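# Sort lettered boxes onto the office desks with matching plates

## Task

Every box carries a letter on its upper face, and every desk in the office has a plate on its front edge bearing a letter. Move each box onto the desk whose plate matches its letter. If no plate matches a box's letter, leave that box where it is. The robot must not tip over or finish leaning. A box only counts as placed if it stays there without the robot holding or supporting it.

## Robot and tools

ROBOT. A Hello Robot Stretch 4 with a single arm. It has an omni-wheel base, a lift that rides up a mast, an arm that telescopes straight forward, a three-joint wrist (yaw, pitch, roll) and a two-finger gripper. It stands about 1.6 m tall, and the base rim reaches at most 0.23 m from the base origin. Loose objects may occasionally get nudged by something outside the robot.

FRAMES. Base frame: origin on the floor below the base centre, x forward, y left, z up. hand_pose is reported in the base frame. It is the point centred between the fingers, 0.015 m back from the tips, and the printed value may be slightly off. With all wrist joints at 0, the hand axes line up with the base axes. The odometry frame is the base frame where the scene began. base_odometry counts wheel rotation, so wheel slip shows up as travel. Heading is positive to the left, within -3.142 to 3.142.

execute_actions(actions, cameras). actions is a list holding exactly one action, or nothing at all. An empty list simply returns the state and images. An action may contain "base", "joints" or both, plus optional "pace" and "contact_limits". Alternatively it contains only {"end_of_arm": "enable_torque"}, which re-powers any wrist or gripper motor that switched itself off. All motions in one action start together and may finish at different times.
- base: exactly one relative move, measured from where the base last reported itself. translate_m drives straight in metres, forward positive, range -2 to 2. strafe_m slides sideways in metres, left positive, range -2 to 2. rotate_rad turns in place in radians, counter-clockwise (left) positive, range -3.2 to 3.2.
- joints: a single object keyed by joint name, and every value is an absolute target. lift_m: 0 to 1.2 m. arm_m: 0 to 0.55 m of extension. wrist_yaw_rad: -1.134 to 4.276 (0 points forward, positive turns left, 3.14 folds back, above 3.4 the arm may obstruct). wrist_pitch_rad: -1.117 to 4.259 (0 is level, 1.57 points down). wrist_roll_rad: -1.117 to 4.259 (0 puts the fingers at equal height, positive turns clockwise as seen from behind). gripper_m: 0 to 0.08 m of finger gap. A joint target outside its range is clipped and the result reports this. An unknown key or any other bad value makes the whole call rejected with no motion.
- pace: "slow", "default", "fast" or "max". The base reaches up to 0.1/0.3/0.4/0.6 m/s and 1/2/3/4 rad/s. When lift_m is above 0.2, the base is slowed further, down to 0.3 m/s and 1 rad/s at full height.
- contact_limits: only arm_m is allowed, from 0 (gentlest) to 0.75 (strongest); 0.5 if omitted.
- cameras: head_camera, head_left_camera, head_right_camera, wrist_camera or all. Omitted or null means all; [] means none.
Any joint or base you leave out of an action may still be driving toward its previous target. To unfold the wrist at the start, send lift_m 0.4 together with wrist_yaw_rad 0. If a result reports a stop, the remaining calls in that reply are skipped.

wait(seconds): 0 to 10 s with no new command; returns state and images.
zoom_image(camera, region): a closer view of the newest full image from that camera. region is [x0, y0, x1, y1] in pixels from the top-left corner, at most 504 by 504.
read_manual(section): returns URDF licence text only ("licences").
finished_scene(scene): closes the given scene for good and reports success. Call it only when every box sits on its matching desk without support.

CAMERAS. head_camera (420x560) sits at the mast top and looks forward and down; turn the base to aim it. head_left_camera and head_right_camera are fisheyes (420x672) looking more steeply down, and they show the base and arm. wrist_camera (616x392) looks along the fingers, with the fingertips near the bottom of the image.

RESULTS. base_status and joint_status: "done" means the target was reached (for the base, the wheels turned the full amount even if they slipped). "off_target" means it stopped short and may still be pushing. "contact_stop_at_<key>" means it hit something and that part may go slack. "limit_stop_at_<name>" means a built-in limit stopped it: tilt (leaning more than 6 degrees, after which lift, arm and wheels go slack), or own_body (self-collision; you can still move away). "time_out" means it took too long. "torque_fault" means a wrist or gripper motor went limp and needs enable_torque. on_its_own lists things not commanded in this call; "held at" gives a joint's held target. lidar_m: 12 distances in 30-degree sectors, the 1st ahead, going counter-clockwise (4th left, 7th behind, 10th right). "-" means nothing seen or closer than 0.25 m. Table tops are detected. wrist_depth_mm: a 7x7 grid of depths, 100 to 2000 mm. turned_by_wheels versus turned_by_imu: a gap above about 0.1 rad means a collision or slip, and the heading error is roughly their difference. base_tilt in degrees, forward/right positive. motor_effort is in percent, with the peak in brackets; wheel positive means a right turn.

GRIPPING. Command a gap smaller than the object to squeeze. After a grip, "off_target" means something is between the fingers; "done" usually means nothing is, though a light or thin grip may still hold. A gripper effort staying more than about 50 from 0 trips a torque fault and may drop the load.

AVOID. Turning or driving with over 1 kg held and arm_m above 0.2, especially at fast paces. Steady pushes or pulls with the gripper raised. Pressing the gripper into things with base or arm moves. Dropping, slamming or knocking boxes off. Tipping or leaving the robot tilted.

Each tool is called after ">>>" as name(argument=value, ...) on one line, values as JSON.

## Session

>>> execute_actions(actions=[{"joints":{"lift_m":0.9,"wrist_yaw_rad":0, "wrist_pitch_rad":1.57}}], cameras=["head_camera","head_left_camera","head_right_camera"])

Scene clock: 3.40 s.
base_odometry: x=+0.000 y=+0.000 heading=+0.000 (m, m, rad; odometry frame)
turned_by_wheels: +0.000 (rad since the last result)
turned_by_imu: -0.001 (rad since the last result)
base_tilt: forward=+0.4 right=+0.4 (deg)
lidar_m: 0.90 0.98 1.45 2.14 1.05 0.80 0.81 0.85 0.81 0.78 0.87 0.91
base_status: not commanded
joint_positions: lift_m=+0.900 arm_m=-0.002 wrist_yaw_rad=+0.000 wrist_pitch_rad=+1.570 wrist_roll_rad=-0.007 gripper_m=+0.040
joint_status: all done
motor_effort: lift_m=+23(26) arm_m=-1(1) wrist_yaw_rad=-2(6) wrist_pitch_rad=+3(0) wrist_roll_rad=+0(0) gripper_m=-1(0) wheel_0=+0(0) wheel_1=+0(0) wheel_2=+0(0) (%)
hand_pose: x=+0.1692 y=-0.0874 z=+0.8652 quat_wxyz=(+0.707, -0.003, +0.707, +0.003) (m; base frame)
wrist_depth_mm: 1042 1025 1008 991 976 976 960 / 1025 1008 991 1008 991 976 960 / 1042 1025 1008 1008 991 976 960 / 1042 1025 1025 1008 991 976 976 / 1042 1025 798 798 1008 991 976 / 1042 1025 135 798 156 991 976 / - - - 798 - - 991
pictures: head_camera, head_left_camera, head_right_camera
Images, in order (width x height): head_camera 420x560, head_left_camera 420x672, head_right_camera 420x672.

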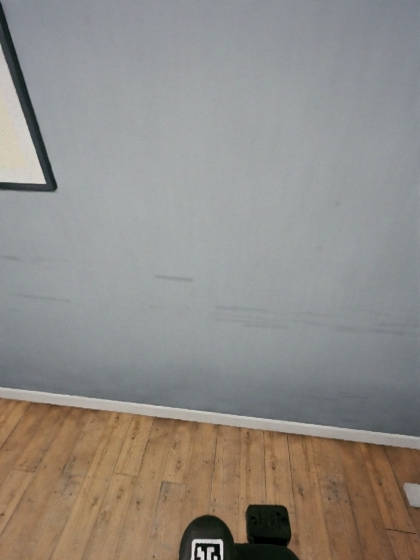

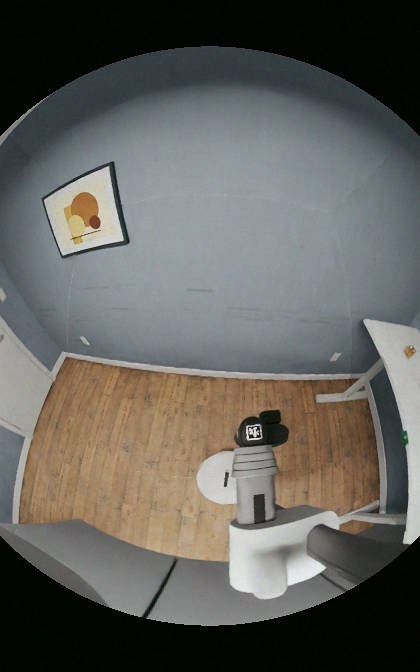

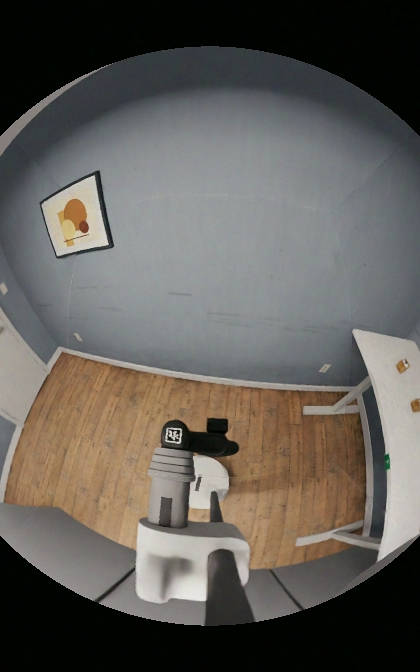

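>>> execute_actions(actions=[{"base":{"rotate_rad":-1.57}}], cameras=["head_camera","head_right_camera"])

Scene clock: 6.80 s.
base_odometry: x=+0.000 y=+0.000 heading=-1.570 (m, m, rad; odometry frame)
turned_by_wheels: -1.570 (rad since the last result)
turned_by_imu: -1.535 (rad since the last result)
base_tilt: forward=+0.4 right=+0.3 (deg)
lidar_m: 0.79 0.87 0.92 0.90 1.00 1.50 2.16 1.02 0.80 0.78 0.85 0.80
base_status: done
joint_positions: lift_m=+0.900 arm_m=-0.002 wrist_yaw_rad=+0.000 wrist_pitch_rad=+1.570 wrist_roll_rad=-0.007 gripper_m=+0.040
joint_status: not commanded
motor_effort: lift_m=+22(24) arm_m=-1(1) wrist_yaw_rad=-1(3) wrist_pitch_rad=+0(2) wrist_roll_rad=-1(1) gripper_m=-1(1) wheel_0=+0(4) wheel_1=+0(6) wheel_2=+0(7) (%)
hand_pose: x=+0.1692 y=-0.0874 z=+0.8653 quat_wxyz=(+0.707, -0.002, +0.707, +0.002) (m; base frame)
wrist_depth_mm: 1025 1008 991 1008 991 976 976 / 1025 1025 1008 1008 991 976 960 / 1042 1025 1008 1008 976 976 976 / 1060 1042 1025 1008 991 976 976 / 1042 1025 809 798 976 991 991 / 1042 1042 135 798 156 976 976 / - - - 788 - - 991
pictures: head_camera, head_right_camera
Images, in order (width x height): head_camera 420x560, head_right_camera 420x672.

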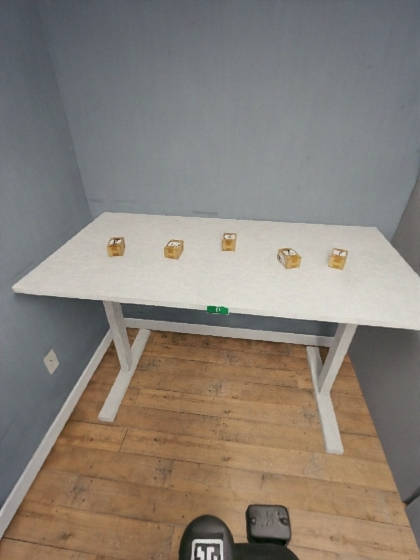

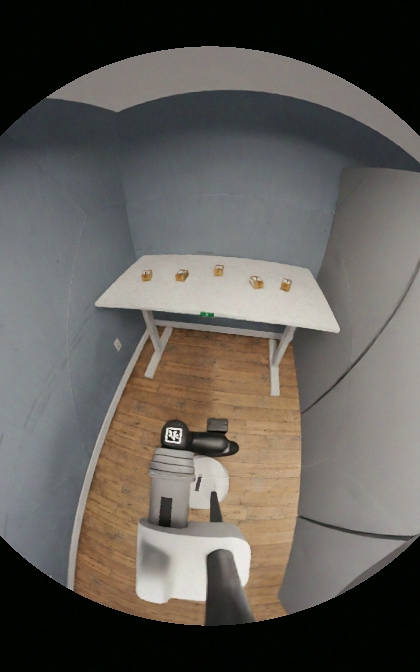

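>>> zoom_image(camera="head_camera", region=[90, 220, 370, 320])

Region (90, 220, 370, 320) of head_camera's 420x560 image, scaled by 1.800, with more detail than that image has; it fills the top 180 rows of this view, and the rest is white.

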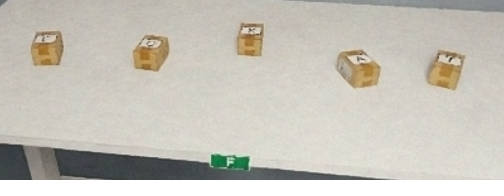

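>>> execute_actions(actions=[{"base":{"translate_m":0.4},"joints":{"lift_m":1.2}}], cameras=["head_camera"])

Scene clock: 14.20 s.
base_odometry: x=+0.000 y=-0.400 heading=-1.570 (m, m, rad; odometry frame)
turned_by_wheels: +0.000 (rad since the last result)
turned_by_imu: -0.003 (rad since the last result)
base_tilt: forward=+0.4 right=+0.3 (deg)
lidar_m: 0.40 0.46 0.69 0.86 0.94 1.41 2.56 1.08 0.84 0.82 0.53 0.42
base_status: done
joint_positions: lift_m=+1.200 arm_m=-0.002 wrist_yaw_rad=+0.000 wrist_pitch_rad=+1.570 wrist_roll_rad=-0.007 gripper_m=+0.040
joint_status: all done
motor_effort: lift_m=+23(23) arm_m=-1(1) wrist_yaw_rad=-1(2) wrist_pitch_rad=+2(1) wrist_roll_rad=+0(0) gripper_m=+0(2) wheel_0=+1(5) wheel_1=+1(5) wheel_2=+2(10) (%)
hand_pose: x=+0.1692 y=-0.0874 z=+1.1652 quat_wxyz=(+0.707, -0.002, +0.707, +0.002) (m; base frame)
wrist_depth_mm: 1138 1336 1308 1281 1255 366 349 / 1160 1336 1308 1308 1281 1255 1255 / 1205 1308 1308 1281 1308 1255 1255 / 1255 1336 1308 1281 1308 1281 1255 / 1281 1336 1281 1098 1281 1281 1182 / 1308 1336 135 1098 156 1281 1138 / - - - 1308 - - 1078
pictures: head_camera
Images, in order (width x height): head_camera 420x560.

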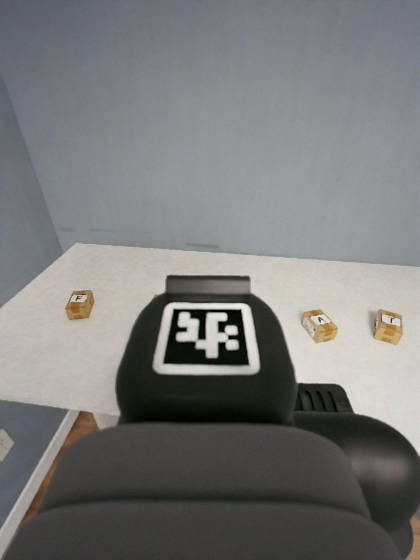

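Lower the lift out of view.

>>> execute_actions(actions=[{"joints":{"lift_m":0.5}}], cameras=["head_camera"])

Scene clock: 21.13 s.
base_odometry: x=+0.000 y=-0.400 heading=-1.570 (m, m, rad; odometry frame)
turned_by_wheels: +0.000 (rad since the last result)
turned_by_imu: -0.003 (rad since the last result)
base_tilt: forward=+0.4 right=+0.3 (deg)
lidar_m: 0.40 0.45 0.68 0.86 0.94 1.41 2.55 1.09 0.85 0.82 0.52 0.42
base_status: not commanded
joint_positions: lift_m=+0.500 arm_m=-0.002 wrist_yaw_rad=+0.000 wrist_pitch_rad=+1.570 wrist_roll_rad=-0.007 gripper_m=+0.040
joint_status: all done
motor_effort: lift_m=+15(23) arm_m=-1(1) wrist_yaw_rad=-3(2) wrist_pitch_rad=+3(3) wrist_roll_rad=+0(1) gripper_m=+1(0) wheel_0=+1(1) wheel_1=+1(1) wheel_2=+2(2) (%)
hand_pose: x=+0.1692 y=-0.0874 z=+0.4659 quat_wxyz=(+0.707, -0.002, +0.707, +0.002) (m; base frame)
wrist_depth_mm: 621 621 609 603 591 591 585 / 627 615 609 609 597 591 585 / 627 621 615 615 603 597 591 / 634 627 615 615 603 597 591 / 634 621 402 399 603 597 591 / 640 410 135 399 156 597 591 / - - - 399 - - 597
pictures: head_camera
Images, in order (width x height): head_camera 420x560.

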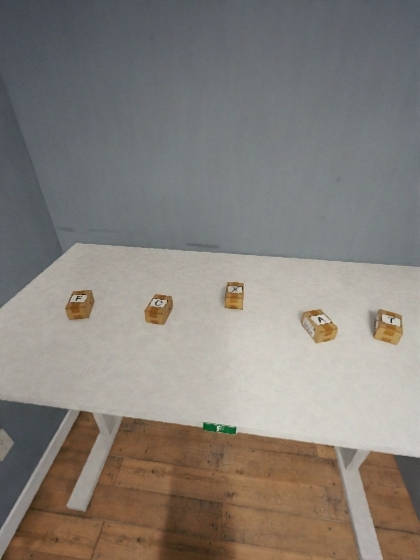

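>>> zoom_image(camera="head_camera", region=[50, 270, 420, 360])

Region (50, 270, 420, 360) of head_camera's 420x560 image, scaled by 1.362, with more detail than that image has; it fills the top 123 rows of this view, and the rest is white.

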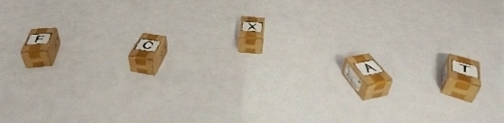

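>>> execute_actions(actions=[{"base":{"translate_m":-0.4},"joints":{"lift_m":0.9}}], cameras=[])

>>> execute_actions(actions=[{"base":{"rotate_rad":3.14}}], cameras=["head_camera","head_left_camera"])

Scene clock: 28.40 s.
base_odometry: x=+0.000 y=+0.000 heading=-1.570 (m, m, rad; odometry frame)
turned_by_wheels: +0.000 (rad since the last result)
turned_by_imu: -0.001 (rad since the last result)
base_tilt: forward=+0.4 right=+0.3 (deg)
lidar_m: 0.79 0.85 0.92 0.90 1.00 1.51 2.16 1.01 0.81 0.78 0.85 0.81
base_status: done
joint_positions: lift_m=+0.900 arm_m=-0.002 wrist_yaw_rad=+0.000 wrist_pitch_rad=+1.570 wrist_roll_rad=-0.007 gripper_m=+0.040
joint_status: all done
motor_effort: lift_m=+24(23) arm_m=-1(1) wrist_yaw_rad=-1(1) wrist_pitch_rad=+1(1) wrist_roll_rad=+0(0) gripper_m=-1(0) wheel_0=-1(6) wheel_1=+0(4) wheel_2=-1(8) (%)
hand_pose: x=+0.1692 y=-0.0874 z=+0.8652 quat_wxyz=(+0.707, -0.002, +0.707, +0.002) (m; base frame)
wrist_depth_mm: 1025 1008 1008 991 976 976 976 / 1042 1008 1025 991 991 976 960 / 1042 1025 1008 991 991 991 960 / 1042 1025 1008 1008 991 991 976 / 1025 1042 809 798 1008 976 976 / 1042 1042 135 798 156 991 976 / - - - 798 - - 991
pictures: none
No camera images: the call's "cameras" was empty. Leave "cameras" out to get every camera's image.

Scene clock: 31.33 s.
base_odometry: x=+0.000 y=+0.000 heading=+1.570 (m, m, rad; odometry frame)
turned_by_wheels: +3.140 (rad since the last result)
turned_by_imu: +3.066 (rad since the last result)
base_tilt: forward=+0.4 right=+0.3 (deg)
lidar_m: 2.13 1.02 0.78 0.79 0.86 0.83 0.80 0.86 0.93 0.89 0.98 1.41
base_status: done
joint_positions: lift_m=+0.900 arm_m=-0.002 wrist_yaw_rad=+0.000 wrist_pitch_rad=+1.570 wrist_roll_rad=-0.007 gripper_m=+0.040
joint_status: not commanded
motor_effort: lift_m=+22(23) arm_m=-1(1) wrist_yaw_rad=-1(1) wrist_pitch_rad=+1(0) wrist_roll_rad=+0(0) gripper_m=+0(2) wheel_0=+0(5) wheel_1=+0(4) wheel_2=+0(6) (%)
hand_pose: x=+0.1693 y=-0.0874 z=+0.8653 quat_wxyz=(+0.707, -0.003, +0.707, +0.003) (m; base frame)
wrist_depth_mm: 1025 1042 1025 991 991 976 976 / 1060 1025 1008 991 991 991 960 / 1025 1025 1008 1008 991 991 960 / 1042 1025 1008 1008 991 976 976 / 1042 1025 798 788 991 991 976 / 1042 1025 135 798 157 991 976 / - - - 798 - - 976
pictures: head_camera, head_left_camera
Images, in order (width x height): head_camera 420x560, head_left_camera 420x672.

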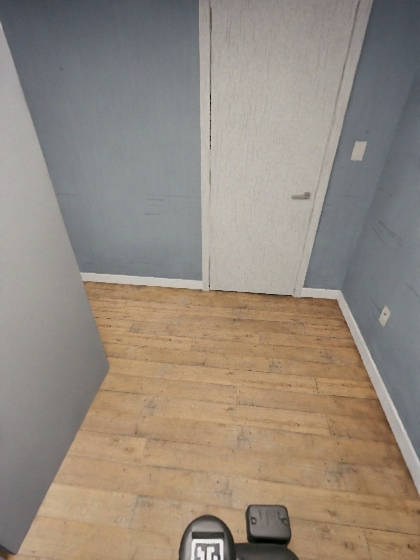

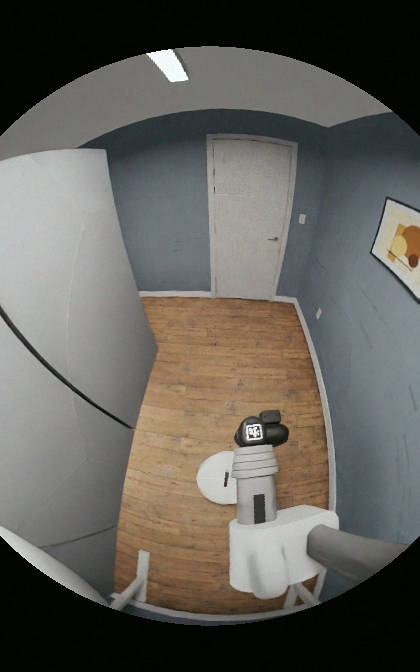

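Passage to the left near the door.

>>> execute_actions(actions=[{"base":{"translate_m":1.6}}], cameras=[])

>>> execute_actions(actions=[{"base":{"rotate_rad":1.57}}], cameras=["head_camera","head_left_camera"])

Scene clock: 40.27 s.
base_odometry: x=+0.001 y=+1.600 heading=+1.570 (m, m, rad; odometry frame)
turned_by_wheels: +0.000 (rad since the last result)
turned_by_imu: -0.009 (rad since the last result)
base_tilt: forward=+0.4 right=+0.3 (deg)
lidar_m: 0.53 0.60 0.92 1.07 0.74 1.01 3.19 1.34 1.09 1.06 0.72 0.56
base_status: done
joint_positions: lift_m=+0.900 arm_m=-0.002 wrist_yaw_rad=+0.000 wrist_pitch_rad=+1.570 wrist_roll_rad=-0.007 gripper_m=+0.040
joint_status: not commanded
motor_effort: lift_m=+22(22) arm_m=-1(1) wrist_yaw_rad=-1(1) wrist_pitch_rad=+1(0) wrist_roll_rad=+0(0) gripper_m=+0(1) wheel_0=+0(5) wheel_1=+0(4) wheel_2=+2(7) (%)
hand_pose: x=+0.1693 y=-0.0874 z=+0.8653 quat_wxyz=(+0.707, -0.002, +0.707, +0.002) (m; base frame)
wrist_depth_mm: 1008 931 891 798 750 691 661 / 1025 1025 1025 1008 991 976 878 / 1042 1025 1008 1008 1008 976 976 / 1042 1025 1025 1008 1008 991 976 / 1042 1042 809 788 991 976 976 / 1042 1025 135 798 156 991 960 / - - - 798 - - 976
pictures: none
No camera images: the call's "cameras" was empty. Leave "cameras" out to get every camera's image.

Scene clock: 42.37 s.
base_odometry: x=+0.001 y=+1.600 heading=+3.140 (m, m, rad; odometry frame)
turned_by_wheels: +1.570 (rad since the last result)
turned_by_imu: +1.533 (rad since the last result)
base_tilt: forward=+0.4 right=+0.3 (deg)
lidar_m: 1.09 0.74 1.01 2.41 1.40 1.09 1.08 0.71 0.56 0.54 0.60 0.90
base_status: done
joint_positions: lift_m=+0.900 arm_m=-0.002 wrist_yaw_rad=+0.000 wrist_pitch_rad=+1.570 wrist_roll_rad=-0.007 gripper_m=+0.040
joint_status: not commanded
motor_effort: lift_m=+22(22) arm_m=-1(1) wrist_yaw_rad=-2(2) wrist_pitch_rad=+1(2) wrist_roll_rad=+0(0) gripper_m=-1(1) wheel_0=-1(5) wheel_1=+0(6) wheel_2=+2(5) (%)
hand_pose: x=+0.1693 y=-0.0874 z=+0.8653 quat_wxyz=(+0.707, -0.002, +0.707, +0.002) (m; base frame)
wrist_depth_mm: 1025 1008 991 991 991 960 854 / 1025 1008 1008 1008 976 976 842 / 1025 1025 1008 991 1008 976 842 / 1025 1025 1008 1008 991 976 809 / 1042 1042 798 798 991 991 759 / 1042 1025 135 798 157 976 723 / - - - 798 - - 683
pictures: head_camera, head_left_camera
Images, in order (width x height): head_camera 420x560, head_left_camera 420x672.

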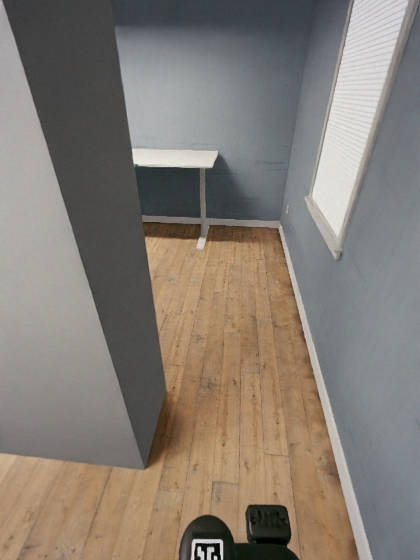

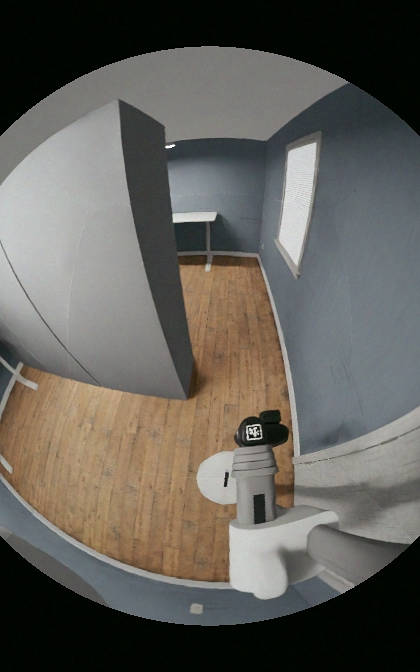

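>>> execute_actions(actions=[{"base":{"rotate_rad":-0.13}}], cameras=[])

>>> execute_actions(actions=[{"base":{"strafe_m":-0.12}}], cameras=["head_camera"])

Scene clock: 46.77 s.
base_odometry: x=+0.001 y=+1.600 heading=+3.011 (m, m, rad; odometry frame)
turned_by_wheels: -0.130 (rad since the last result)
turned_by_imu: -0.129 (rad since the last result)
base_tilt: forward=+0.4 right=+0.3 (deg)
lidar_m: 1.87 0.75 0.89 2.21 1.62 1.14 1.06 0.79 0.58 0.54 0.55 0.78
base_status: done
joint_positions: lift_m=+0.900 arm_m=-0.002 wrist_yaw_rad=+0.000 wrist_pitch_rad=+1.570 wrist_roll_rad=-0.007 gripper_m=+0.040
joint_status: not commanded
motor_effort: lift_m=+22(22) arm_m=-1(1) wrist_yaw_rad=-1(1) wrist_pitch_rad=+3(1) wrist_roll_rad=+0(0) gripper_m=-1(0) wheel_0=+1(5) wheel_1=+1(3) wheel_2=-1(3) (%)
hand_pose: x=+0.1693 y=-0.0874 z=+0.8653 quat_wxyz=(+0.707, -0.002, +0.707, +0.002) (m; base frame)
wrist_depth_mm: 960 991 1008 991 991 976 723 / 1025 1025 1008 991 991 976 741 / 1042 1008 1008 1008 1008 976 759 / 1042 1025 1008 991 991 991 759 / 1042 1042 809 798 991 976 715 / 1042 1042 135 798 156 991 723 / - - - 798 - - 699
pictures: none
No camera images: the call's "cameras" was empty. Leave "cameras" out to get every camera's image.

Scene clock: 48.33 s.
base_odometry: x=+0.017 y=+1.719 heading=+3.011 (m, m, rad; odometry frame)
turned_by_wheels: +0.000 (rad since the last result)
turned_by_imu: -0.001 (rad since the last result)
base_tilt: forward=+0.4 right=+0.3 (deg)
lidar_m: 1.56 0.81 0.87 2.24 1.62 1.13 1.06 0.64 0.44 0.42 0.42 0.61
base_status: done
joint_positions: lift_m=+0.900 arm_m=-0.002 wrist_yaw_rad=+0.000 wrist_pitch_rad=+1.570 wrist_roll_rad=-0.007 gripper_m=+0.040
joint_status: not commanded
motor_effort: lift_m=+22(22) arm_m=-1(1) wrist_yaw_rad=-1(2) wrist_pitch_rad=+1(2) wrist_roll_rad=-1(0) gripper_m=+0(0) wheel_0=+0(7) wheel_1=+1(9) wheel_2=+0(2) (%)
hand_pose: x=+0.1693 y=-0.0874 z=+0.8653 quat_wxyz=(+0.707, -0.002, +0.707, +0.002) (m; base frame)
wrist_depth_mm: 976 1008 991 976 976 820 569 / 1025 1025 1008 1008 991 820 564 / 1025 1025 1025 991 1008 842 569 / 1025 1025 1008 991 991 854 574 / 1025 1042 798 798 976 809 544 / 1042 1025 135 798 156 741 544 / - - - 798 - - -
pictures: head_camera
Images, in order (width x height): head_camera 420x560.

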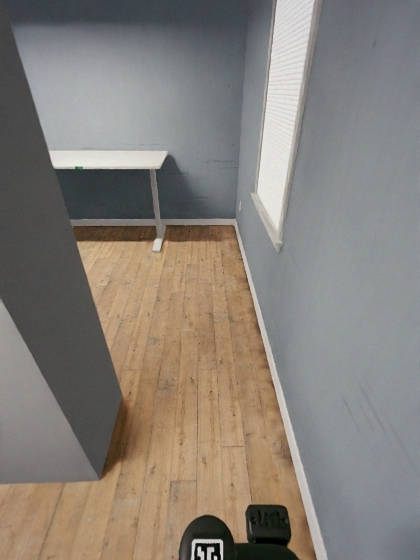

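>>> execute_actions(actions=[{"base":{"translate_m":1.7}}], cameras=[])

>>> execute_actions(actions=[{"base":{"rotate_rad":1.0}}], cameras=["head_camera","head_left_camera"])

Scene clock: 57.67 s.
base_odometry: x=-1.669 y=+1.941 heading=+3.011 (m, m, rad; odometry frame)
turned_by_wheels: +0.000 (rad since the last result)
turned_by_imu: -0.009 (rad since the last result)
base_tilt: forward=+0.4 right=+0.3 (deg)
lidar_m: 1.29 1.25 1.64 2.60 0.88 0.80 1.71 0.57 0.38 0.34 0.35 0.47
base_status: done
joint_positions: lift_m=+0.900 arm_m=-0.002 wrist_yaw_rad=+0.000 wrist_pitch_rad=+1.570 wrist_roll_rad=-0.007 gripper_m=+0.040
joint_status: not commanded
motor_effort: lift_m=+22(22) arm_m=-1(1) wrist_yaw_rad=-2(1) wrist_pitch_rad=+2(3) wrist_roll_rad=-1(1) gripper_m=+1(2) wheel_0=+0(2) wheel_1=+0(3) wheel_2=+1(7) (%)
hand_pose: x=+0.1693 y=-0.0874 z=+0.8653 quat_wxyz=(+0.707, -0.002, +0.707, +0.002) (m; base frame)
wrist_depth_mm: 1025 1008 1008 991 991 654 459 / 1060 1042 1008 991 991 668 462 / 1042 1008 1008 1008 991 683 459 / 1042 1025 1008 991 1008 683 466 / 1025 1025 809 798 991 691 462 / 1060 1025 135 798 156 634 477 / - - - 798 - - -
pictures: none
No camera images: the call's "cameras" was empty. Leave "cameras" out to get every camera's image.

Scene clock: 59.40 s.
base_odometry: x=-1.669 y=+1.941 heading=-2.272 (m, m, rad; odometry frame)
turned_by_wheels: +1.000 (rad since the last result)
turned_by_imu: +0.976 (rad since the last result)
base_tilt: forward=+0.4 right=+0.3 (deg)
lidar_m: 1.51 2.58 0.92 0.80 2.32 0.61 0.42 0.34 0.34 0.45 1.11 1.25
base_status: done
joint_positions: lift_m=+0.900 arm_m=-0.002 wrist_yaw_rad=+0.000 wrist_pitch_rad=+1.570 wrist_roll_rad=-0.007 gripper_m=+0.040
joint_status: not commanded
motor_effort: lift_m=+22(22) arm_m=-1(1) wrist_yaw_rad=-1(1) wrist_pitch_rad=+2(1) wrist_roll_rad=+0(0) gripper_m=-3(0) wheel_0=+0(6) wheel_1=+0(5) wheel_2=+1(5) (%)
hand_pose: x=+0.1693 y=-0.0874 z=+0.8654 quat_wxyz=(+0.707, -0.003, +0.707, +0.003) (m; base frame)
wrist_depth_mm: 1025 1025 1008 1008 976 976 960 / 1025 1025 1008 991 991 976 976 / 1042 1008 1008 1008 1008 976 976 / 1042 1025 1008 991 991 976 976 / 1042 1042 798 788 991 991 976 / 1042 1025 135 788 157 960 820 / - - - 798 - - 683
pictures: head_camera, head_left_camera
Images, in order (width x height): head_camera 420x560, head_left_camera 420x672.

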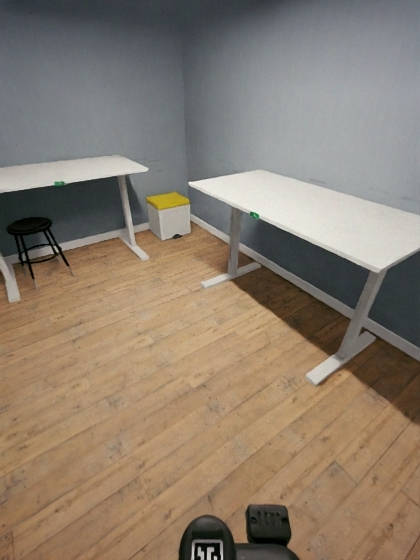

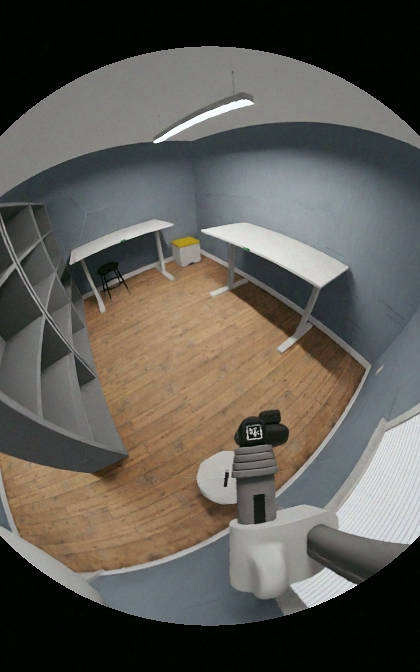

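>>> execute_actions(actions=[{"base":{"translate_m":0.9}}], cameras=["head_camera"])

Scene clock: 67.70 s.
base_odometry: x=-2.250 y=+1.253 heading=-2.272 (m, m, rad; odometry frame)
turned_by_wheels: +0.000 (rad since the last result)
turned_by_imu: -0.006 (rad since the last result)
base_tilt: forward=+0.5 right=+0.3 (deg)
lidar_m: 0.86 1.83 1.77 1.20 1.10 1.80 1.17 1.06 1.12 0.71 0.64 0.65
base_status: done
joint_positions: lift_m=+0.900 arm_m=-0.002 wrist_yaw_rad=+0.000 wrist_pitch_rad=+1.570 wrist_roll_rad=-0.007 gripper_m=+0.040
joint_status: not commanded
motor_effort: lift_m=+21(21) arm_m=-1(1) wrist_yaw_rad=-2(2) wrist_pitch_rad=+0(2) wrist_roll_rad=+0(0) gripper_m=-1(0) wheel_0=+0(5) wheel_1=-1(4) wheel_2=+1(12) (%)
hand_pose: x=+0.1693 y=-0.0874 z=+0.8654 quat_wxyz=(+0.707, -0.002, +0.707, +0.002) (m; base frame)
wrist_depth_mm: 1025 1025 1008 991 991 976 960 / 1042 1008 1008 1008 991 991 960 / 1042 1025 1008 1008 991 976 931 / 1042 1025 1008 1008 991 976 976 / 1042 1025 798 798 991 976 976 / 1042 1042 135 798 156 991 976 / - - - 798 - - 991
pictures: head_camera
Images, in order (width x height): head_camera 420x560.

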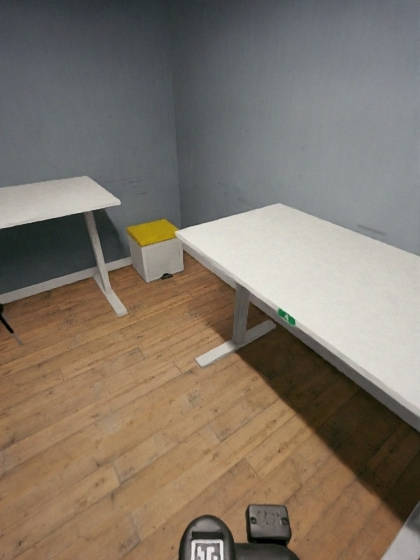

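>>> zoom_image(camera="head_camera", region=[260, 295, 320, 345])

Region (260, 295, 320, 345) of head_camera's 420x560 image, scaled by 8.400, with more detail than that image has.

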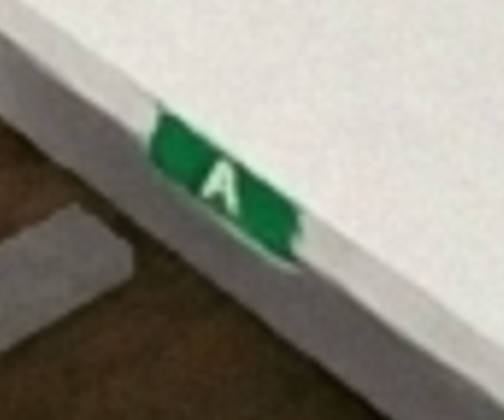

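A. Now look at the other desk.

>>> execute_actions(actions=[{"base":{"rotate_rad":0.7}}], cameras=["head_camera"])

Scene clock: 71.80 s.
base_odometry: x=-2.250 y=+1.253 heading=-1.572 (m, m, rad; odometry frame)
turned_by_wheels: +0.700 (rad since the last result)
turned_by_imu: +0.682 (rad since the last result)
base_tilt: forward=+0.4 right=+0.3 (deg)
lidar_m: 1.83 1.48 1.12 1.09 1.49 1.11 1.08 1.17 0.67 0.64 0.68 1.02
base_status: done
joint_positions: lift_m=+0.900 arm_m=-0.002 wrist_yaw_rad=+0.000 wrist_pitch_rad=+1.570 wrist_roll_rad=-0.007 gripper_m=+0.040
joint_status: not commanded
motor_effort: lift_m=+21(22) arm_m=-1(1) wrist_yaw_rad=-1(1) wrist_pitch_rad=+0(0) wrist_roll_rad=-1(0) gripper_m=+1(0) wheel_0=+1(5) wheel_1=+1(6) wheel_2=-1(8) (%)
hand_pose: x=+0.1693 y=-0.0874 z=+0.8654 quat_wxyz=(+0.707, -0.002, +0.707, +0.002) (m; base frame)
wrist_depth_mm: 1042 1025 1008 991 991 976 976 / 1025 1008 1008 991 991 976 960 / 1042 1025 1025 1008 976 976 976 / 1042 1025 1025 1025 976 991 960 / 1025 1042 809 798 991 976 991 / 1042 1042 135 798 156 976 976 / - - - 798 - - 960
pictures: head_camera
Images, in order (width x height): head_camera 420x560.

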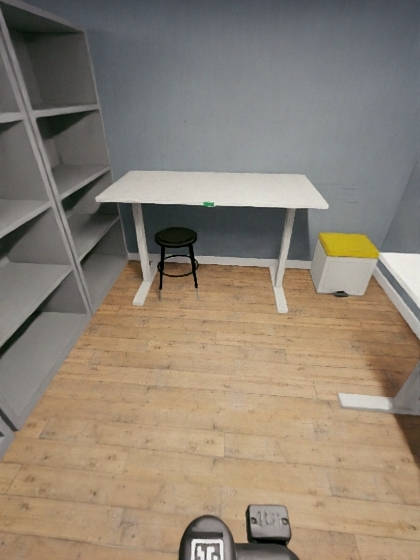

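>>> zoom_image(camera="head_camera", region=[185, 185, 235, 220])

Region (185, 185, 235, 220) of head_camera's 420x560 image, scaled by 10.080, with more detail than that image has; it fills the top 353 rows of this view, and the rest is white.

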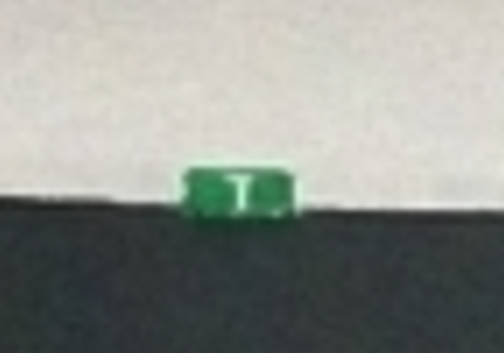

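>>> execute_actions(actions=[{"base":{"rotate_rad":-0.7}}], cameras=[])

>>> execute_actions(actions=[{"base":{"translate_m":-0.9}}], cameras=[])

>>> execute_actions(actions=[{"base":{"rotate_rad":-1.0}}], cameras=[])

>>> execute_actions(actions=[{"base":{"translate_m":-1.7}}], cameras=[])

>>> execute_actions(actions=[{"base":{"strafe_m":0.12}}], cameras=[])

>>> execute_actions(actions=[{"base":{"rotate_rad":1.85}}], cameras=[])

>>> execute_actions(actions=[{"base":{"translate_m":2.0},"joints":{"lift_m":0.5}}], cameras=["head_camera"])

Scene clock: 83.63 s.
base_odometry: x=-2.250 y=+1.253 heading=-2.272 (m, m, rad; odometry frame)
turned_by_wheels: -0.700 (rad since the last result)
turned_by_imu: -0.686 (rad since the last result)
base_tilt: forward=+0.4 right=+0.3 (deg)
lidar_m: 0.85 1.84 1.78 1.18 1.10 1.79 1.17 1.06 1.10 0.71 0.62 0.65
base_status: done
joint_positions: lift_m=+0.900 arm_m=-0.002 wrist_yaw_rad=+0.000 wrist_pitch_rad=+1.570 wrist_roll_rad=-0.007 gripper_m=+0.040
joint_status: not commanded
motor_effort: lift_m=+21(21) arm_m=-1(1) wrist_yaw_rad=-2(1) wrist_pitch_rad=-1(0) wrist_roll_rad=+0(0) gripper_m=-2(0) wheel_0=+0(4) wheel_1=+0(6) wheel_2=+0(5) (%)
hand_pose: x=+0.1693 y=-0.0874 z=+0.8654 quat_wxyz=(+0.707, -0.002, +0.707, +0.002) (m; base frame)
wrist_depth_mm: 1042 1025 1008 991 976 976 960 / 1025 1008 1008 991 976 976 976 / 1025 1025 1008 991 976 976 931 / 1042 1008 1008 991 991 991 976 / 1042 1042 809 798 1008 991 976 / 1042 1042 135 798 156 991 976 / - - - 798 - - 976
pictures: none
No camera images: the call's "cameras" was empty. Leave "cameras" out to get every camera's image.

Scene clock: 88.10 s.
base_odometry: x=-1.669 y=+1.941 heading=-2.272 (m, m, rad; odometry frame)
turned_by_wheels: +0.000 (rad since the last result)
turned_by_imu: +0.001 (rad since the last result)
base_tilt: forward=+0.4 right=+0.3 (deg)
lidar_m: 1.53 2.57 0.92 0.80 2.29 0.60 0.42 0.33 0.35 0.46 1.12 1.25
base_status: done
joint_positions: lift_m=+0.900 arm_m=-0.002 wrist_yaw_rad=+0.000 wrist_pitch_rad=+1.570 wrist_roll_rad=-0.007 gripper_m=+0.040
joint_status: not commanded
motor_effort: lift_m=+21(21) arm_m=-1(1) wrist_yaw_rad=-1(2) wrist_pitch_rad=+2(1) wrist_roll_rad=-1(1) gripper_m=+0(1) wheel_0=+0(5) wheel_1=+0(4) wheel_2=+0(9) (%)
hand_pose: x=+0.1693 y=-0.0874 z=+0.8654 quat_wxyz=(+0.707, -0.002, +0.707, +0.002) (m; base frame)
wrist_depth_mm: 1025 1008 1008 1008 991 976 976 / 1025 1025 1008 1008 991 976 976 / 1042 1042 1025 1025 991 976 976 / 1042 1025 1025 991 991 991 976 / 1042 1042 809 788 991 976 976 / 1042 1042 135 798 156 960 809 / - - - 798 - - 683
pictures: none
No camera images: the call's "cameras" was empty. Leave "cameras" out to get every camera's image.

Scene clock: 89.83 s.
base_odometry: x=-1.669 y=+1.941 heading=+3.011 (m, m, rad; odometry frame)
turned_by_wheels: -1.000 (rad since the last result)
turned_by_imu: -0.977 (rad since the last result)
base_tilt: forward=+0.4 right=+0.3 (deg)
lidar_m: 1.31 1.27 1.64 2.60 0.88 0.80 1.74 0.58 0.37 0.34 0.34 0.48
base_status: done
joint_positions: lift_m=+0.900 arm_m=-0.002 wrist_yaw_rad=+0.000 wrist_pitch_rad=+1.570 wrist_roll_rad=-0.007 gripper_m=+0.040
joint_status: not commanded
motor_effort: lift_m=+21(21) arm_m=-1(1) wrist_yaw_rad=-2(1) wrist_pitch_rad=+3(0) wrist_roll_rad=+0(1) gripper_m=-1(1) wheel_0=+1(4) wheel_1=+1(6) wheel_2=+0(6) (%)
hand_pose: x=+0.1693 y=-0.0874 z=+0.8654 quat_wxyz=(+0.707, -0.002, +0.707, +0.002) (m; base frame)
wrist_depth_mm: 1025 1025 1008 1008 976 654 455 / 1025 1025 1025 1008 991 668 466 / 1042 1025 1025 1008 991 676 459 / 1042 1042 1025 1008 1008 691 466 / 1042 1042 809 798 991 691 466 / 1042 1042 135 788 156 634 477 / - - - 798 - - -
pictures: none
No camera images: the call's "cameras" was empty. Leave "cameras" out to get every camera's image.

Scene clock: 97.00 s.
base_odometry: x=+0.017 y=+1.719 heading=+3.011 (m, m, rad; odometry frame)
turned_by_wheels: +0.000 (rad since the last result)
turned_by_imu: +0.002 (rad since the last result)
base_tilt: forward=+0.4 right=+0.3 (deg)
lidar_m: 1.55 0.81 0.89 2.22 1.60 1.14 1.05 0.63 0.45 0.42 0.42 0.62
base_status: done
joint_positions: lift_m=+0.900 arm_m=-0.002 wrist_yaw_rad=+0.000 wrist_pitch_rad=+1.570 wrist_roll_rad=-0.007 gripper_m=+0.040
joint_status: not commanded
motor_effort: lift_m=+21(21) arm_m=-1(1) wrist_yaw_rad=-1(0) wrist_pitch_rad=+1(2) wrist_roll_rad=+0(0) gripper_m=-1(3) wheel_0=+1(4) wheel_1=+1(5) wheel_2=-1(10) (%)
hand_pose: x=+0.1693 y=-0.0874 z=+0.8654 quat_wxyz=(+0.707, -0.002, +0.707, +0.002) (m; base frame)
wrist_depth_mm: 976 1008 1008 1008 991 820 569 / 1025 1008 1008 1008 1008 831 564 / 1025 1025 1025 991 991 842 574 / 1042 1025 1025 1008 991 854 574 / 1042 1025 809 798 991 809 544 / 1042 1042 135 788 156 741 544 / - - - 798 - - -
pictures: none
No camera images: the call's "cameras" was empty. Leave "cameras" out to get every camera's image.

Scene clock: 98.57 s.
base_odometry: x=+0.001 y=+1.600 heading=+3.011 (m, m, rad; odometry frame)
turned_by_wheels: +0.000 (rad since the last result)
turned_by_imu: +0.000 (rad since the last result)
base_tilt: forward=+0.4 right=+0.3 (deg)
lidar_m: 1.88 0.75 0.88 2.19 1.63 1.15 1.07 0.79 0.59 0.54 0.55 0.80
base_status: done
joint_positions: lift_m=+0.900 arm_m=-0.002 wrist_yaw_rad=+0.000 wrist_pitch_rad=+1.570 wrist_roll_rad=-0.007 gripper_m=+0.040
joint_status: not commanded
motor_effort: lift_m=+21(22) arm_m=-1(1) wrist_yaw_rad=-1(2) wrist_pitch_rad=+1(2) wrist_roll_rad=-1(1) gripper_m=+0(1) wheel_0=+2(7) wheel_1=+0(9) wheel_2=+0(2) (%)
hand_pose: x=+0.1693 y=-0.0874 z=+0.8654 quat_wxyz=(+0.707, -0.002, +0.707, +0.002) (m; base frame)
wrist_depth_mm: 960 1008 1008 1008 991 976 732 / 1042 1025 1008 1008 991 976 741 / 1025 1025 1008 1008 991 976 759 / 1042 1008 1025 991 976 991 759 / 1042 1025 809 788 991 991 715 / 1042 1025 135 788 156 976 732 / - - - 798 - - 699
pictures: none
No camera images: the call's "cameras" was empty. Leave "cameras" out to get every camera's image.

Scene clock: 100.83 s.
base_odometry: x=+0.001 y=+1.600 heading=-1.422 (m, m, rad; odometry frame)
turned_by_wheels: +1.850 (rad since the last result)
turned_by_imu: +1.807 (rad since the last result)
base_tilt: forward=+0.4 right=+0.4 (deg)
lidar_m: 2.27 1.24 1.07 1.06 0.65 0.55 0.55 0.66 1.11 0.78 0.74 1.25
base_status: done
joint_positions: lift_m=+0.900 arm_m=-0.002 wrist_yaw_rad=+0.000 wrist_pitch_rad=+1.570 wrist_roll_rad=-0.007 gripper_m=+0.040
joint_status: not commanded
motor_effort: lift_m=+21(22) arm_m=-1(2) wrist_yaw_rad=-1(2) wrist_pitch_rad=+0(1) wrist_roll_rad=+0(0) gripper_m=-1(0) wheel_0=+0(7) wheel_1=+1(5) wheel_2=+2(7) (%)
hand_pose: x=+0.1693 y=-0.0874 z=+0.8654 quat_wxyz=(+0.707, -0.002, +0.707, +0.002) (m; base frame)
wrist_depth_mm: 1042 1008 1008 991 976 960 960 / 1042 1025 1008 991 991 976 960 / 1042 1025 1008 991 976 991 960 / 1042 1025 1008 1008 991 976 991 / 1042 1042 809 798 991 976 991 / 1060 1025 135 798 156 991 991 / - - - 798 - - 976
pictures: none
No camera images: the call's "cameras" was empty. Leave "cameras" out to get every camera's image.

Scene clock: 109.00 s.
base_odometry: x=+0.298 y=-0.378 heading=-1.422 (m, m, rad; odometry frame)
turned_by_wheels: +0.000 (rad since the last result)
turned_by_imu: -0.010 (rad since the last result)
base_tilt: forward=+0.4 right=+0.3 (deg)
lidar_m: 0.45 0.52 0.62 0.60 0.72 1.16 2.51 1.28 1.08 0.95 0.51 0.45
base_status: done
joint_positions: lift_m=+0.500 arm_m=-0.002 wrist_yaw_rad=+0.000 wrist_pitch_rad=+1.570 wrist_roll_rad=-0.007 gripper_m=+0.040
joint_status: all done
motor_effort: lift_m=+15(21) arm_m=-1(2) wrist_yaw_rad=+0(2) wrist_pitch_rad=+1(1) wrist_roll_rad=+0(1) gripper_m=-2(0) wheel_0=+1(5) wheel_1=+1(3) wheel_2=+0(7) (%)
hand_pose: x=+0.1693 y=-0.0874 z=+0.4659 quat_wxyz=(+0.707, -0.002, +0.707, +0.002) (m; base frame)
wrist_depth_mm: 627 621 615 603 597 591 585 / 627 615 609 603 597 597 585 / 627 627 621 609 597 597 591 / 634 621 615 609 603 597 591 / 634 621 402 399 603 603 591 / 634 410 135 399 156 603 591 / - - - 402 - - 591
pictures: head_camera
Images, in order (width x height): head_camera 420x560.

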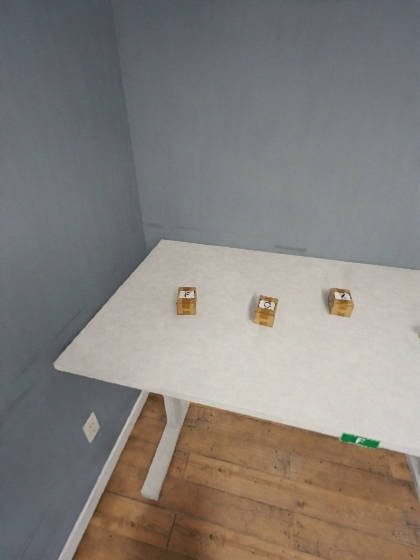

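>>> execute_actions(actions=[{"base":{"rotate_rad":-0.26}}], cameras=[])

>>> execute_actions(actions=[{"base":{"strafe_m":-0.6}}], cameras=["head_camera"])

Scene clock: 112.67 s.
base_odometry: x=+0.298 y=-0.378 heading=-1.682 (m, m, rad; odometry frame)
turned_by_wheels: -0.260 (rad since the last result)
turned_by_imu: -0.255 (rad since the last result)
base_tilt: forward=+0.4 right=+0.3 (deg)
lidar_m: 0.44 0.47 0.64 0.61 0.63 0.87 2.31 1.63 1.13 1.08 0.67 0.47
base_status: done
joint_positions: lift_m=+0.500 arm_m=-0.002 wrist_yaw_rad=+0.000 wrist_pitch_rad=+1.570 wrist_roll_rad=-0.007 gripper_m=+0.040
joint_status: not commanded
motor_effort: lift_m=+15(15) arm_m=-1(1) wrist_yaw_rad=-2(1) wrist_pitch_rad=+1(3) wrist_roll_rad=+0(0) gripper_m=-2(1) wheel_0=-1(5) wheel_1=-1(5) wheel_2=+0(4) (%)
hand_pose: x=+0.1693 y=-0.0874 z=+0.4659 quat_wxyz=(+0.707, -0.002, +0.707, +0.002) (m; base frame)
wrist_depth_mm: 621 621 615 603 597 591 585 / 627 621 609 603 603 591 591 / 634 621 615 609 603 591 591 / 634 627 615 603 603 591 591 / 634 621 404 399 603 597 597 / 634 413 135 399 156 603 591 / - - - 402 - - 597
pictures: none
No camera images: the call's "cameras" was empty. Leave "cameras" out to get every camera's image.

Scene clock: 116.00 s.
base_odometry: x=-0.298 y=-0.311 heading=-1.682 (m, m, rad; odometry frame)
turned_by_wheels: +0.000 (rad since the last result)
turned_by_imu: -0.004 (rad since the last result)
base_tilt: forward=+0.4 right=+0.3 (deg)
lidar_m: 0.45 0.47 0.64 1.20 1.25 1.66 2.50 0.72 0.51 0.48 0.51 0.47
base_status: done
joint_positions: lift_m=+0.500 arm_m=-0.002 wrist_yaw_rad=+0.000 wrist_pitch_rad=+1.570 wrist_roll_rad=-0.007 gripper_m=+0.040
joint_status: not commanded
motor_effort: lift_m=+15(15) arm_m=-1(2) wrist_yaw_rad=-2(1) wrist_pitch_rad=+2(3) wrist_roll_rad=+0(0) gripper_m=+1(1) wheel_0=-2(9) wheel_1=+0(7) wheel_2=+0(1) (%)
hand_pose: x=+0.1693 y=-0.0874 z=+0.4659 quat_wxyz=(+0.707, -0.002, +0.707, +0.002) (m; base frame)
wrist_depth_mm: 627 621 615 609 597 591 580 / 627 615 615 603 603 591 585 / 627 621 615 603 597 591 591 / 634 627 615 609 603 591 591 / 634 621 404 399 597 603 597 / 634 410 135 397 156 597 597 / - - - 402 - - 591
pictures: head_camera
Images, in order (width x height): head_camera 420x560.

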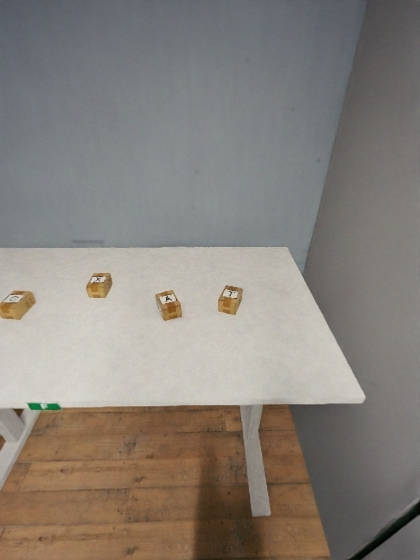

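>>> execute_actions(actions=[{"joints":{"lift_m":1.17,"gripper_m":0.08}}], cameras=[])

>>> execute_actions(actions=[{"base":{"translate_m":0.12},"joints":{"arm_m":0.5}}], cameras=["wrist_camera"])

Scene clock: 122.77 s.
base_odometry: x=-0.298 y=-0.311 heading=-1.682 (m, m, rad; odometry frame)
turned_by_wheels: +0.000 (rad since the last result)
turned_by_imu: -0.003 (rad since the last result)
base_tilt: forward=+0.4 right=+0.3 (deg)
lidar_m: 0.47 0.50 0.68 1.23 1.26 1.66 2.50 0.73 0.50 0.48 0.50 0.47
base_status: not commanded
joint_positions: lift_m=+1.170 arm_m=-0.002 wrist_yaw_rad=+0.000 wrist_pitch_rad=+1.570 wrist_roll_rad=-0.007 gripper_m=+0.080
joint_status: all done
motor_effort: lift_m=+23(25) arm_m=-1(2) wrist_yaw_rad=-1(1) wrist_pitch_rad=+0(4) wrist_roll_rad=+0(0) gripper_m=+2(1) wheel_0=-2(2) wheel_1=+0(0) wheel_2=+0(0) (%)
hand_pose: x=+0.1693 y=-0.0874 z=+1.1352 quat_wxyz=(+0.707, -0.002, +0.707, +0.002) (m; base frame)
wrist_depth_mm: 1308 1281 1255 1255 1229 917 621 / 1308 1281 1255 1255 1229 917 627 / 1308 1308 1281 1255 1255 946 654 / 1308 1308 1308 1281 1255 946 640 / 1336 1308 1281 1060 1255 960 647 / 1336 1281 149 1060 1255 445 615 / - - 723 1281 1255 - -
pictures: none
No camera images: the call's "cameras" was empty. Leave "cameras" out to get every camera's image.

Scene clock: 125.30 s.
base_odometry: x=-0.312 y=-0.431 heading=-1.682 (m, m, rad; odometry frame)
turned_by_wheels: +0.000 (rad since the last result)
turned_by_imu: -0.001 (rad since the last result)
base_tilt: forward=+0.5 right=+0.3 (deg)
lidar_m: 0.33 0.35 0.49 1.23 1.27 1.68 2.63 0.74 0.52 0.48 0.50 0.35
base_status: done
joint_positions: lift_m=+1.170 arm_m=+0.499 wrist_yaw_rad=+0.000 wrist_pitch_rad=+1.570 wrist_roll_rad=-0.007 gripper_m=+0.080
joint_status: all done
motor_effort: lift_m=+23(23) arm_m=+7(9) wrist_yaw_rad=-2(2) wrist_pitch_rad=+2(0) wrist_roll_rad=+0(0) gripper_m=+2(1) wheel_0=+1(5) wheel_1=+1(4) wheel_2=+1(7) (%)
hand_pose: x=+0.6699 y=-0.0874 z=+1.1352 quat_wxyz=(+0.707, -0.003, +0.707, +0.003) (m; base frame)
wrist_depth_mm: 336 334 329 327 324 319 315 / 338 334 330 327 324 320 317 / 340 336 330 329 324 322 319 / 317 336 332 279 325 322 320 / 289 336 334 281 327 324 320 / 291 338 149 330 327 234 320 / - - 239 332 329 - -
pictures: wrist_camera
Images, in order (width x height): wrist_camera 616x392.

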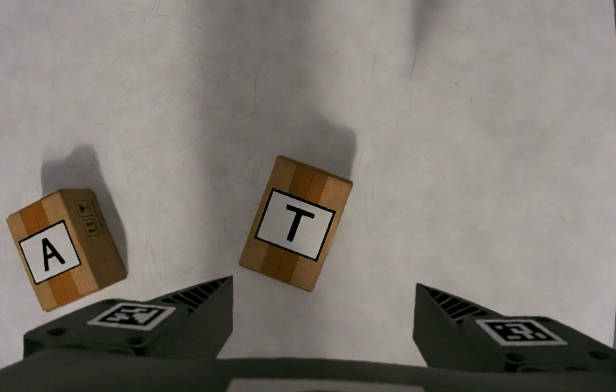

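>>> execute_actions(actions=[{"base":{"strafe_m":0.024},"joints":{"arm_m":0.54,"wrist_roll_rad":0.33,"lift_m":1.11}}], cameras=["wrist_camera"])

Scene clock: 128.90 s.
base_odometry: x=-0.288 y=-0.433 heading=-1.682 (m, m, rad; odometry frame)
turned_by_wheels: +0.000 (rad since the last result)
turned_by_imu: -0.002 (rad since the last result)
base_tilt: forward=+0.4 right=+0.3 (deg)
lidar_m: 0.34 0.36 0.48 1.18 1.25 1.65 2.62 0.76 0.53 0.50 0.51 0.36
base_status: done
joint_positions: lift_m=+1.110 arm_m=+0.539 wrist_yaw_rad=+0.000 wrist_pitch_rad=+1.570 wrist_roll_rad=+0.329 gripper_m=+0.080
joint_status: all done
motor_effort: lift_m=+15(18) arm_m=+7(3) wrist_yaw_rad=-1(1) wrist_pitch_rad=+1(1) wrist_roll_rad=+1(5) gripper_m=+1(0) wheel_0=-1(7) wheel_1=-1(7) wheel_2=+0(0) (%)
hand_pose: x=+0.7099 y=-0.0874 z=+1.0759 quat_wxyz=(+0.698, +0.116, +0.697, -0.116) (m; base frame)
wrist_depth_mm: 277 273 270 267 265 260 258 / 278 274 272 268 266 262 258 / 279 276 272 270 265 263 259 / 281 277 274 270 266 264 260 / 281 277 274 221 266 265 262 / 282 277 149 221 220 204 262 / - - 209 222 220 - -
pictures: wrist_camera
Images, in order (width x height): wrist_camera 616x392.

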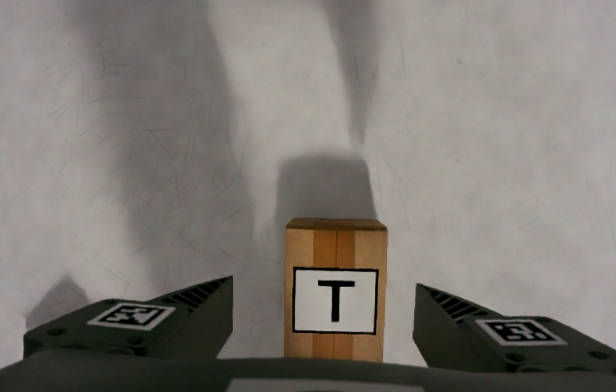

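>>> execute_actions(actions=[{"joints":{"lift_m":1.015},"pace":"slow"}], cameras=[])

>>> execute_actions(actions=[{"joints":{"gripper_m":0.03}}], cameras=[])

Scene clock: 133.07 s.
base_odometry: x=-0.288 y=-0.433 heading=-1.682 (m, m, rad; odometry frame)
turned_by_wheels: +0.000 (rad since the last result)
turned_by_imu: -0.002 (rad since the last result)
base_tilt: forward=+0.5 right=+0.3 (deg)
lidar_m: 0.33 0.36 0.49 1.18 1.23 1.65 2.62 0.76 0.53 0.50 0.51 0.36
base_status: not commanded
joint_positions: lift_m=+1.015 arm_m=+0.539 wrist_yaw_rad=+0.000 wrist_pitch_rad=+1.570 wrist_roll_rad=+0.329 gripper_m=+0.080
joint_status: all done
motor_effort: lift_m=+14(14) arm_m=+7(7) wrist_yaw_rad=-1(1) wrist_pitch_rad=+1(3) wrist_roll_rad=+1(1) gripper_m=+1(3) wheel_0=-1(1) wheel_1=-1(1) wheel_2=+0(0) (%)
hand_pose: x=+0.7099 y=-0.0874 z=+0.9809 quat_wxyz=(+0.698, +0.116, +0.697, -0.116) (m; base frame)
wrist_depth_mm: 180 178 175 173 171 169 - / 180 178 176 174 172 170 168 / 181 179 177 174 173 170 169 / 181 179 177 175 173 171 170 / 182 180 178 129 130 172 170 / 183 180 144 126 125 158 - / - - 128 126 125 - -
pictures: none
No camera images: the call's "cameras" was empty. Leave "cameras" out to get every camera's image.

Scene clock: 134.07 s.
base_odometry: x=-0.288 y=-0.433 heading=-1.682 (m, m, rad; odometry frame)
turned_by_wheels: +0.000 (rad since the last result)
turned_by_imu: +0.000 (rad since the last result)
base_tilt: forward=+0.4 right=+0.3 (deg)
lidar_m: 0.34 0.38 0.48 1.18 1.22 1.66 2.61 0.76 0.54 0.50 0.52 0.34
base_status: not commanded
joint_positions: lift_m=+1.015 arm_m=+0.539 wrist_yaw_rad=+0.000 wrist_pitch_rad=+1.570 wrist_roll_rad=+0.329 gripper_m=+0.059
joint_status: gripper_m off_target (ended at +0.059, target +0.030)
on_its_own: gripper_m is held at +0.053, not at your +0.030, by its contact guard: the fingers met something
motor_effort: lift_m=+14(14) arm_m=+7(7) wrist_yaw_rad=-1(2) wrist_pitch_rad=+5(1) wrist_roll_rad=+1(1) gripper_m=-41(45) wheel_0=-1(1) wheel_1=-1(1) wheel_2=+1(0) (%)
hand_pose: x=+0.7099 y=-0.0874 z=+0.9809 quat_wxyz=(+0.698, +0.116, +0.697, -0.116) (m; base frame)
wrist_depth_mm: 180 178 175 173 171 169 - / 180 178 176 174 172 170 169 / 181 178 177 174 173 170 169 / 181 180 177 175 173 171 169 / 182 180 178 130 173 171 170 / 183 180 127 126 125 171 170 / - - - 126 125 - -
pictures: none
No camera images: the call's "cameras" was empty. Leave "cameras" out to get every camera's image.


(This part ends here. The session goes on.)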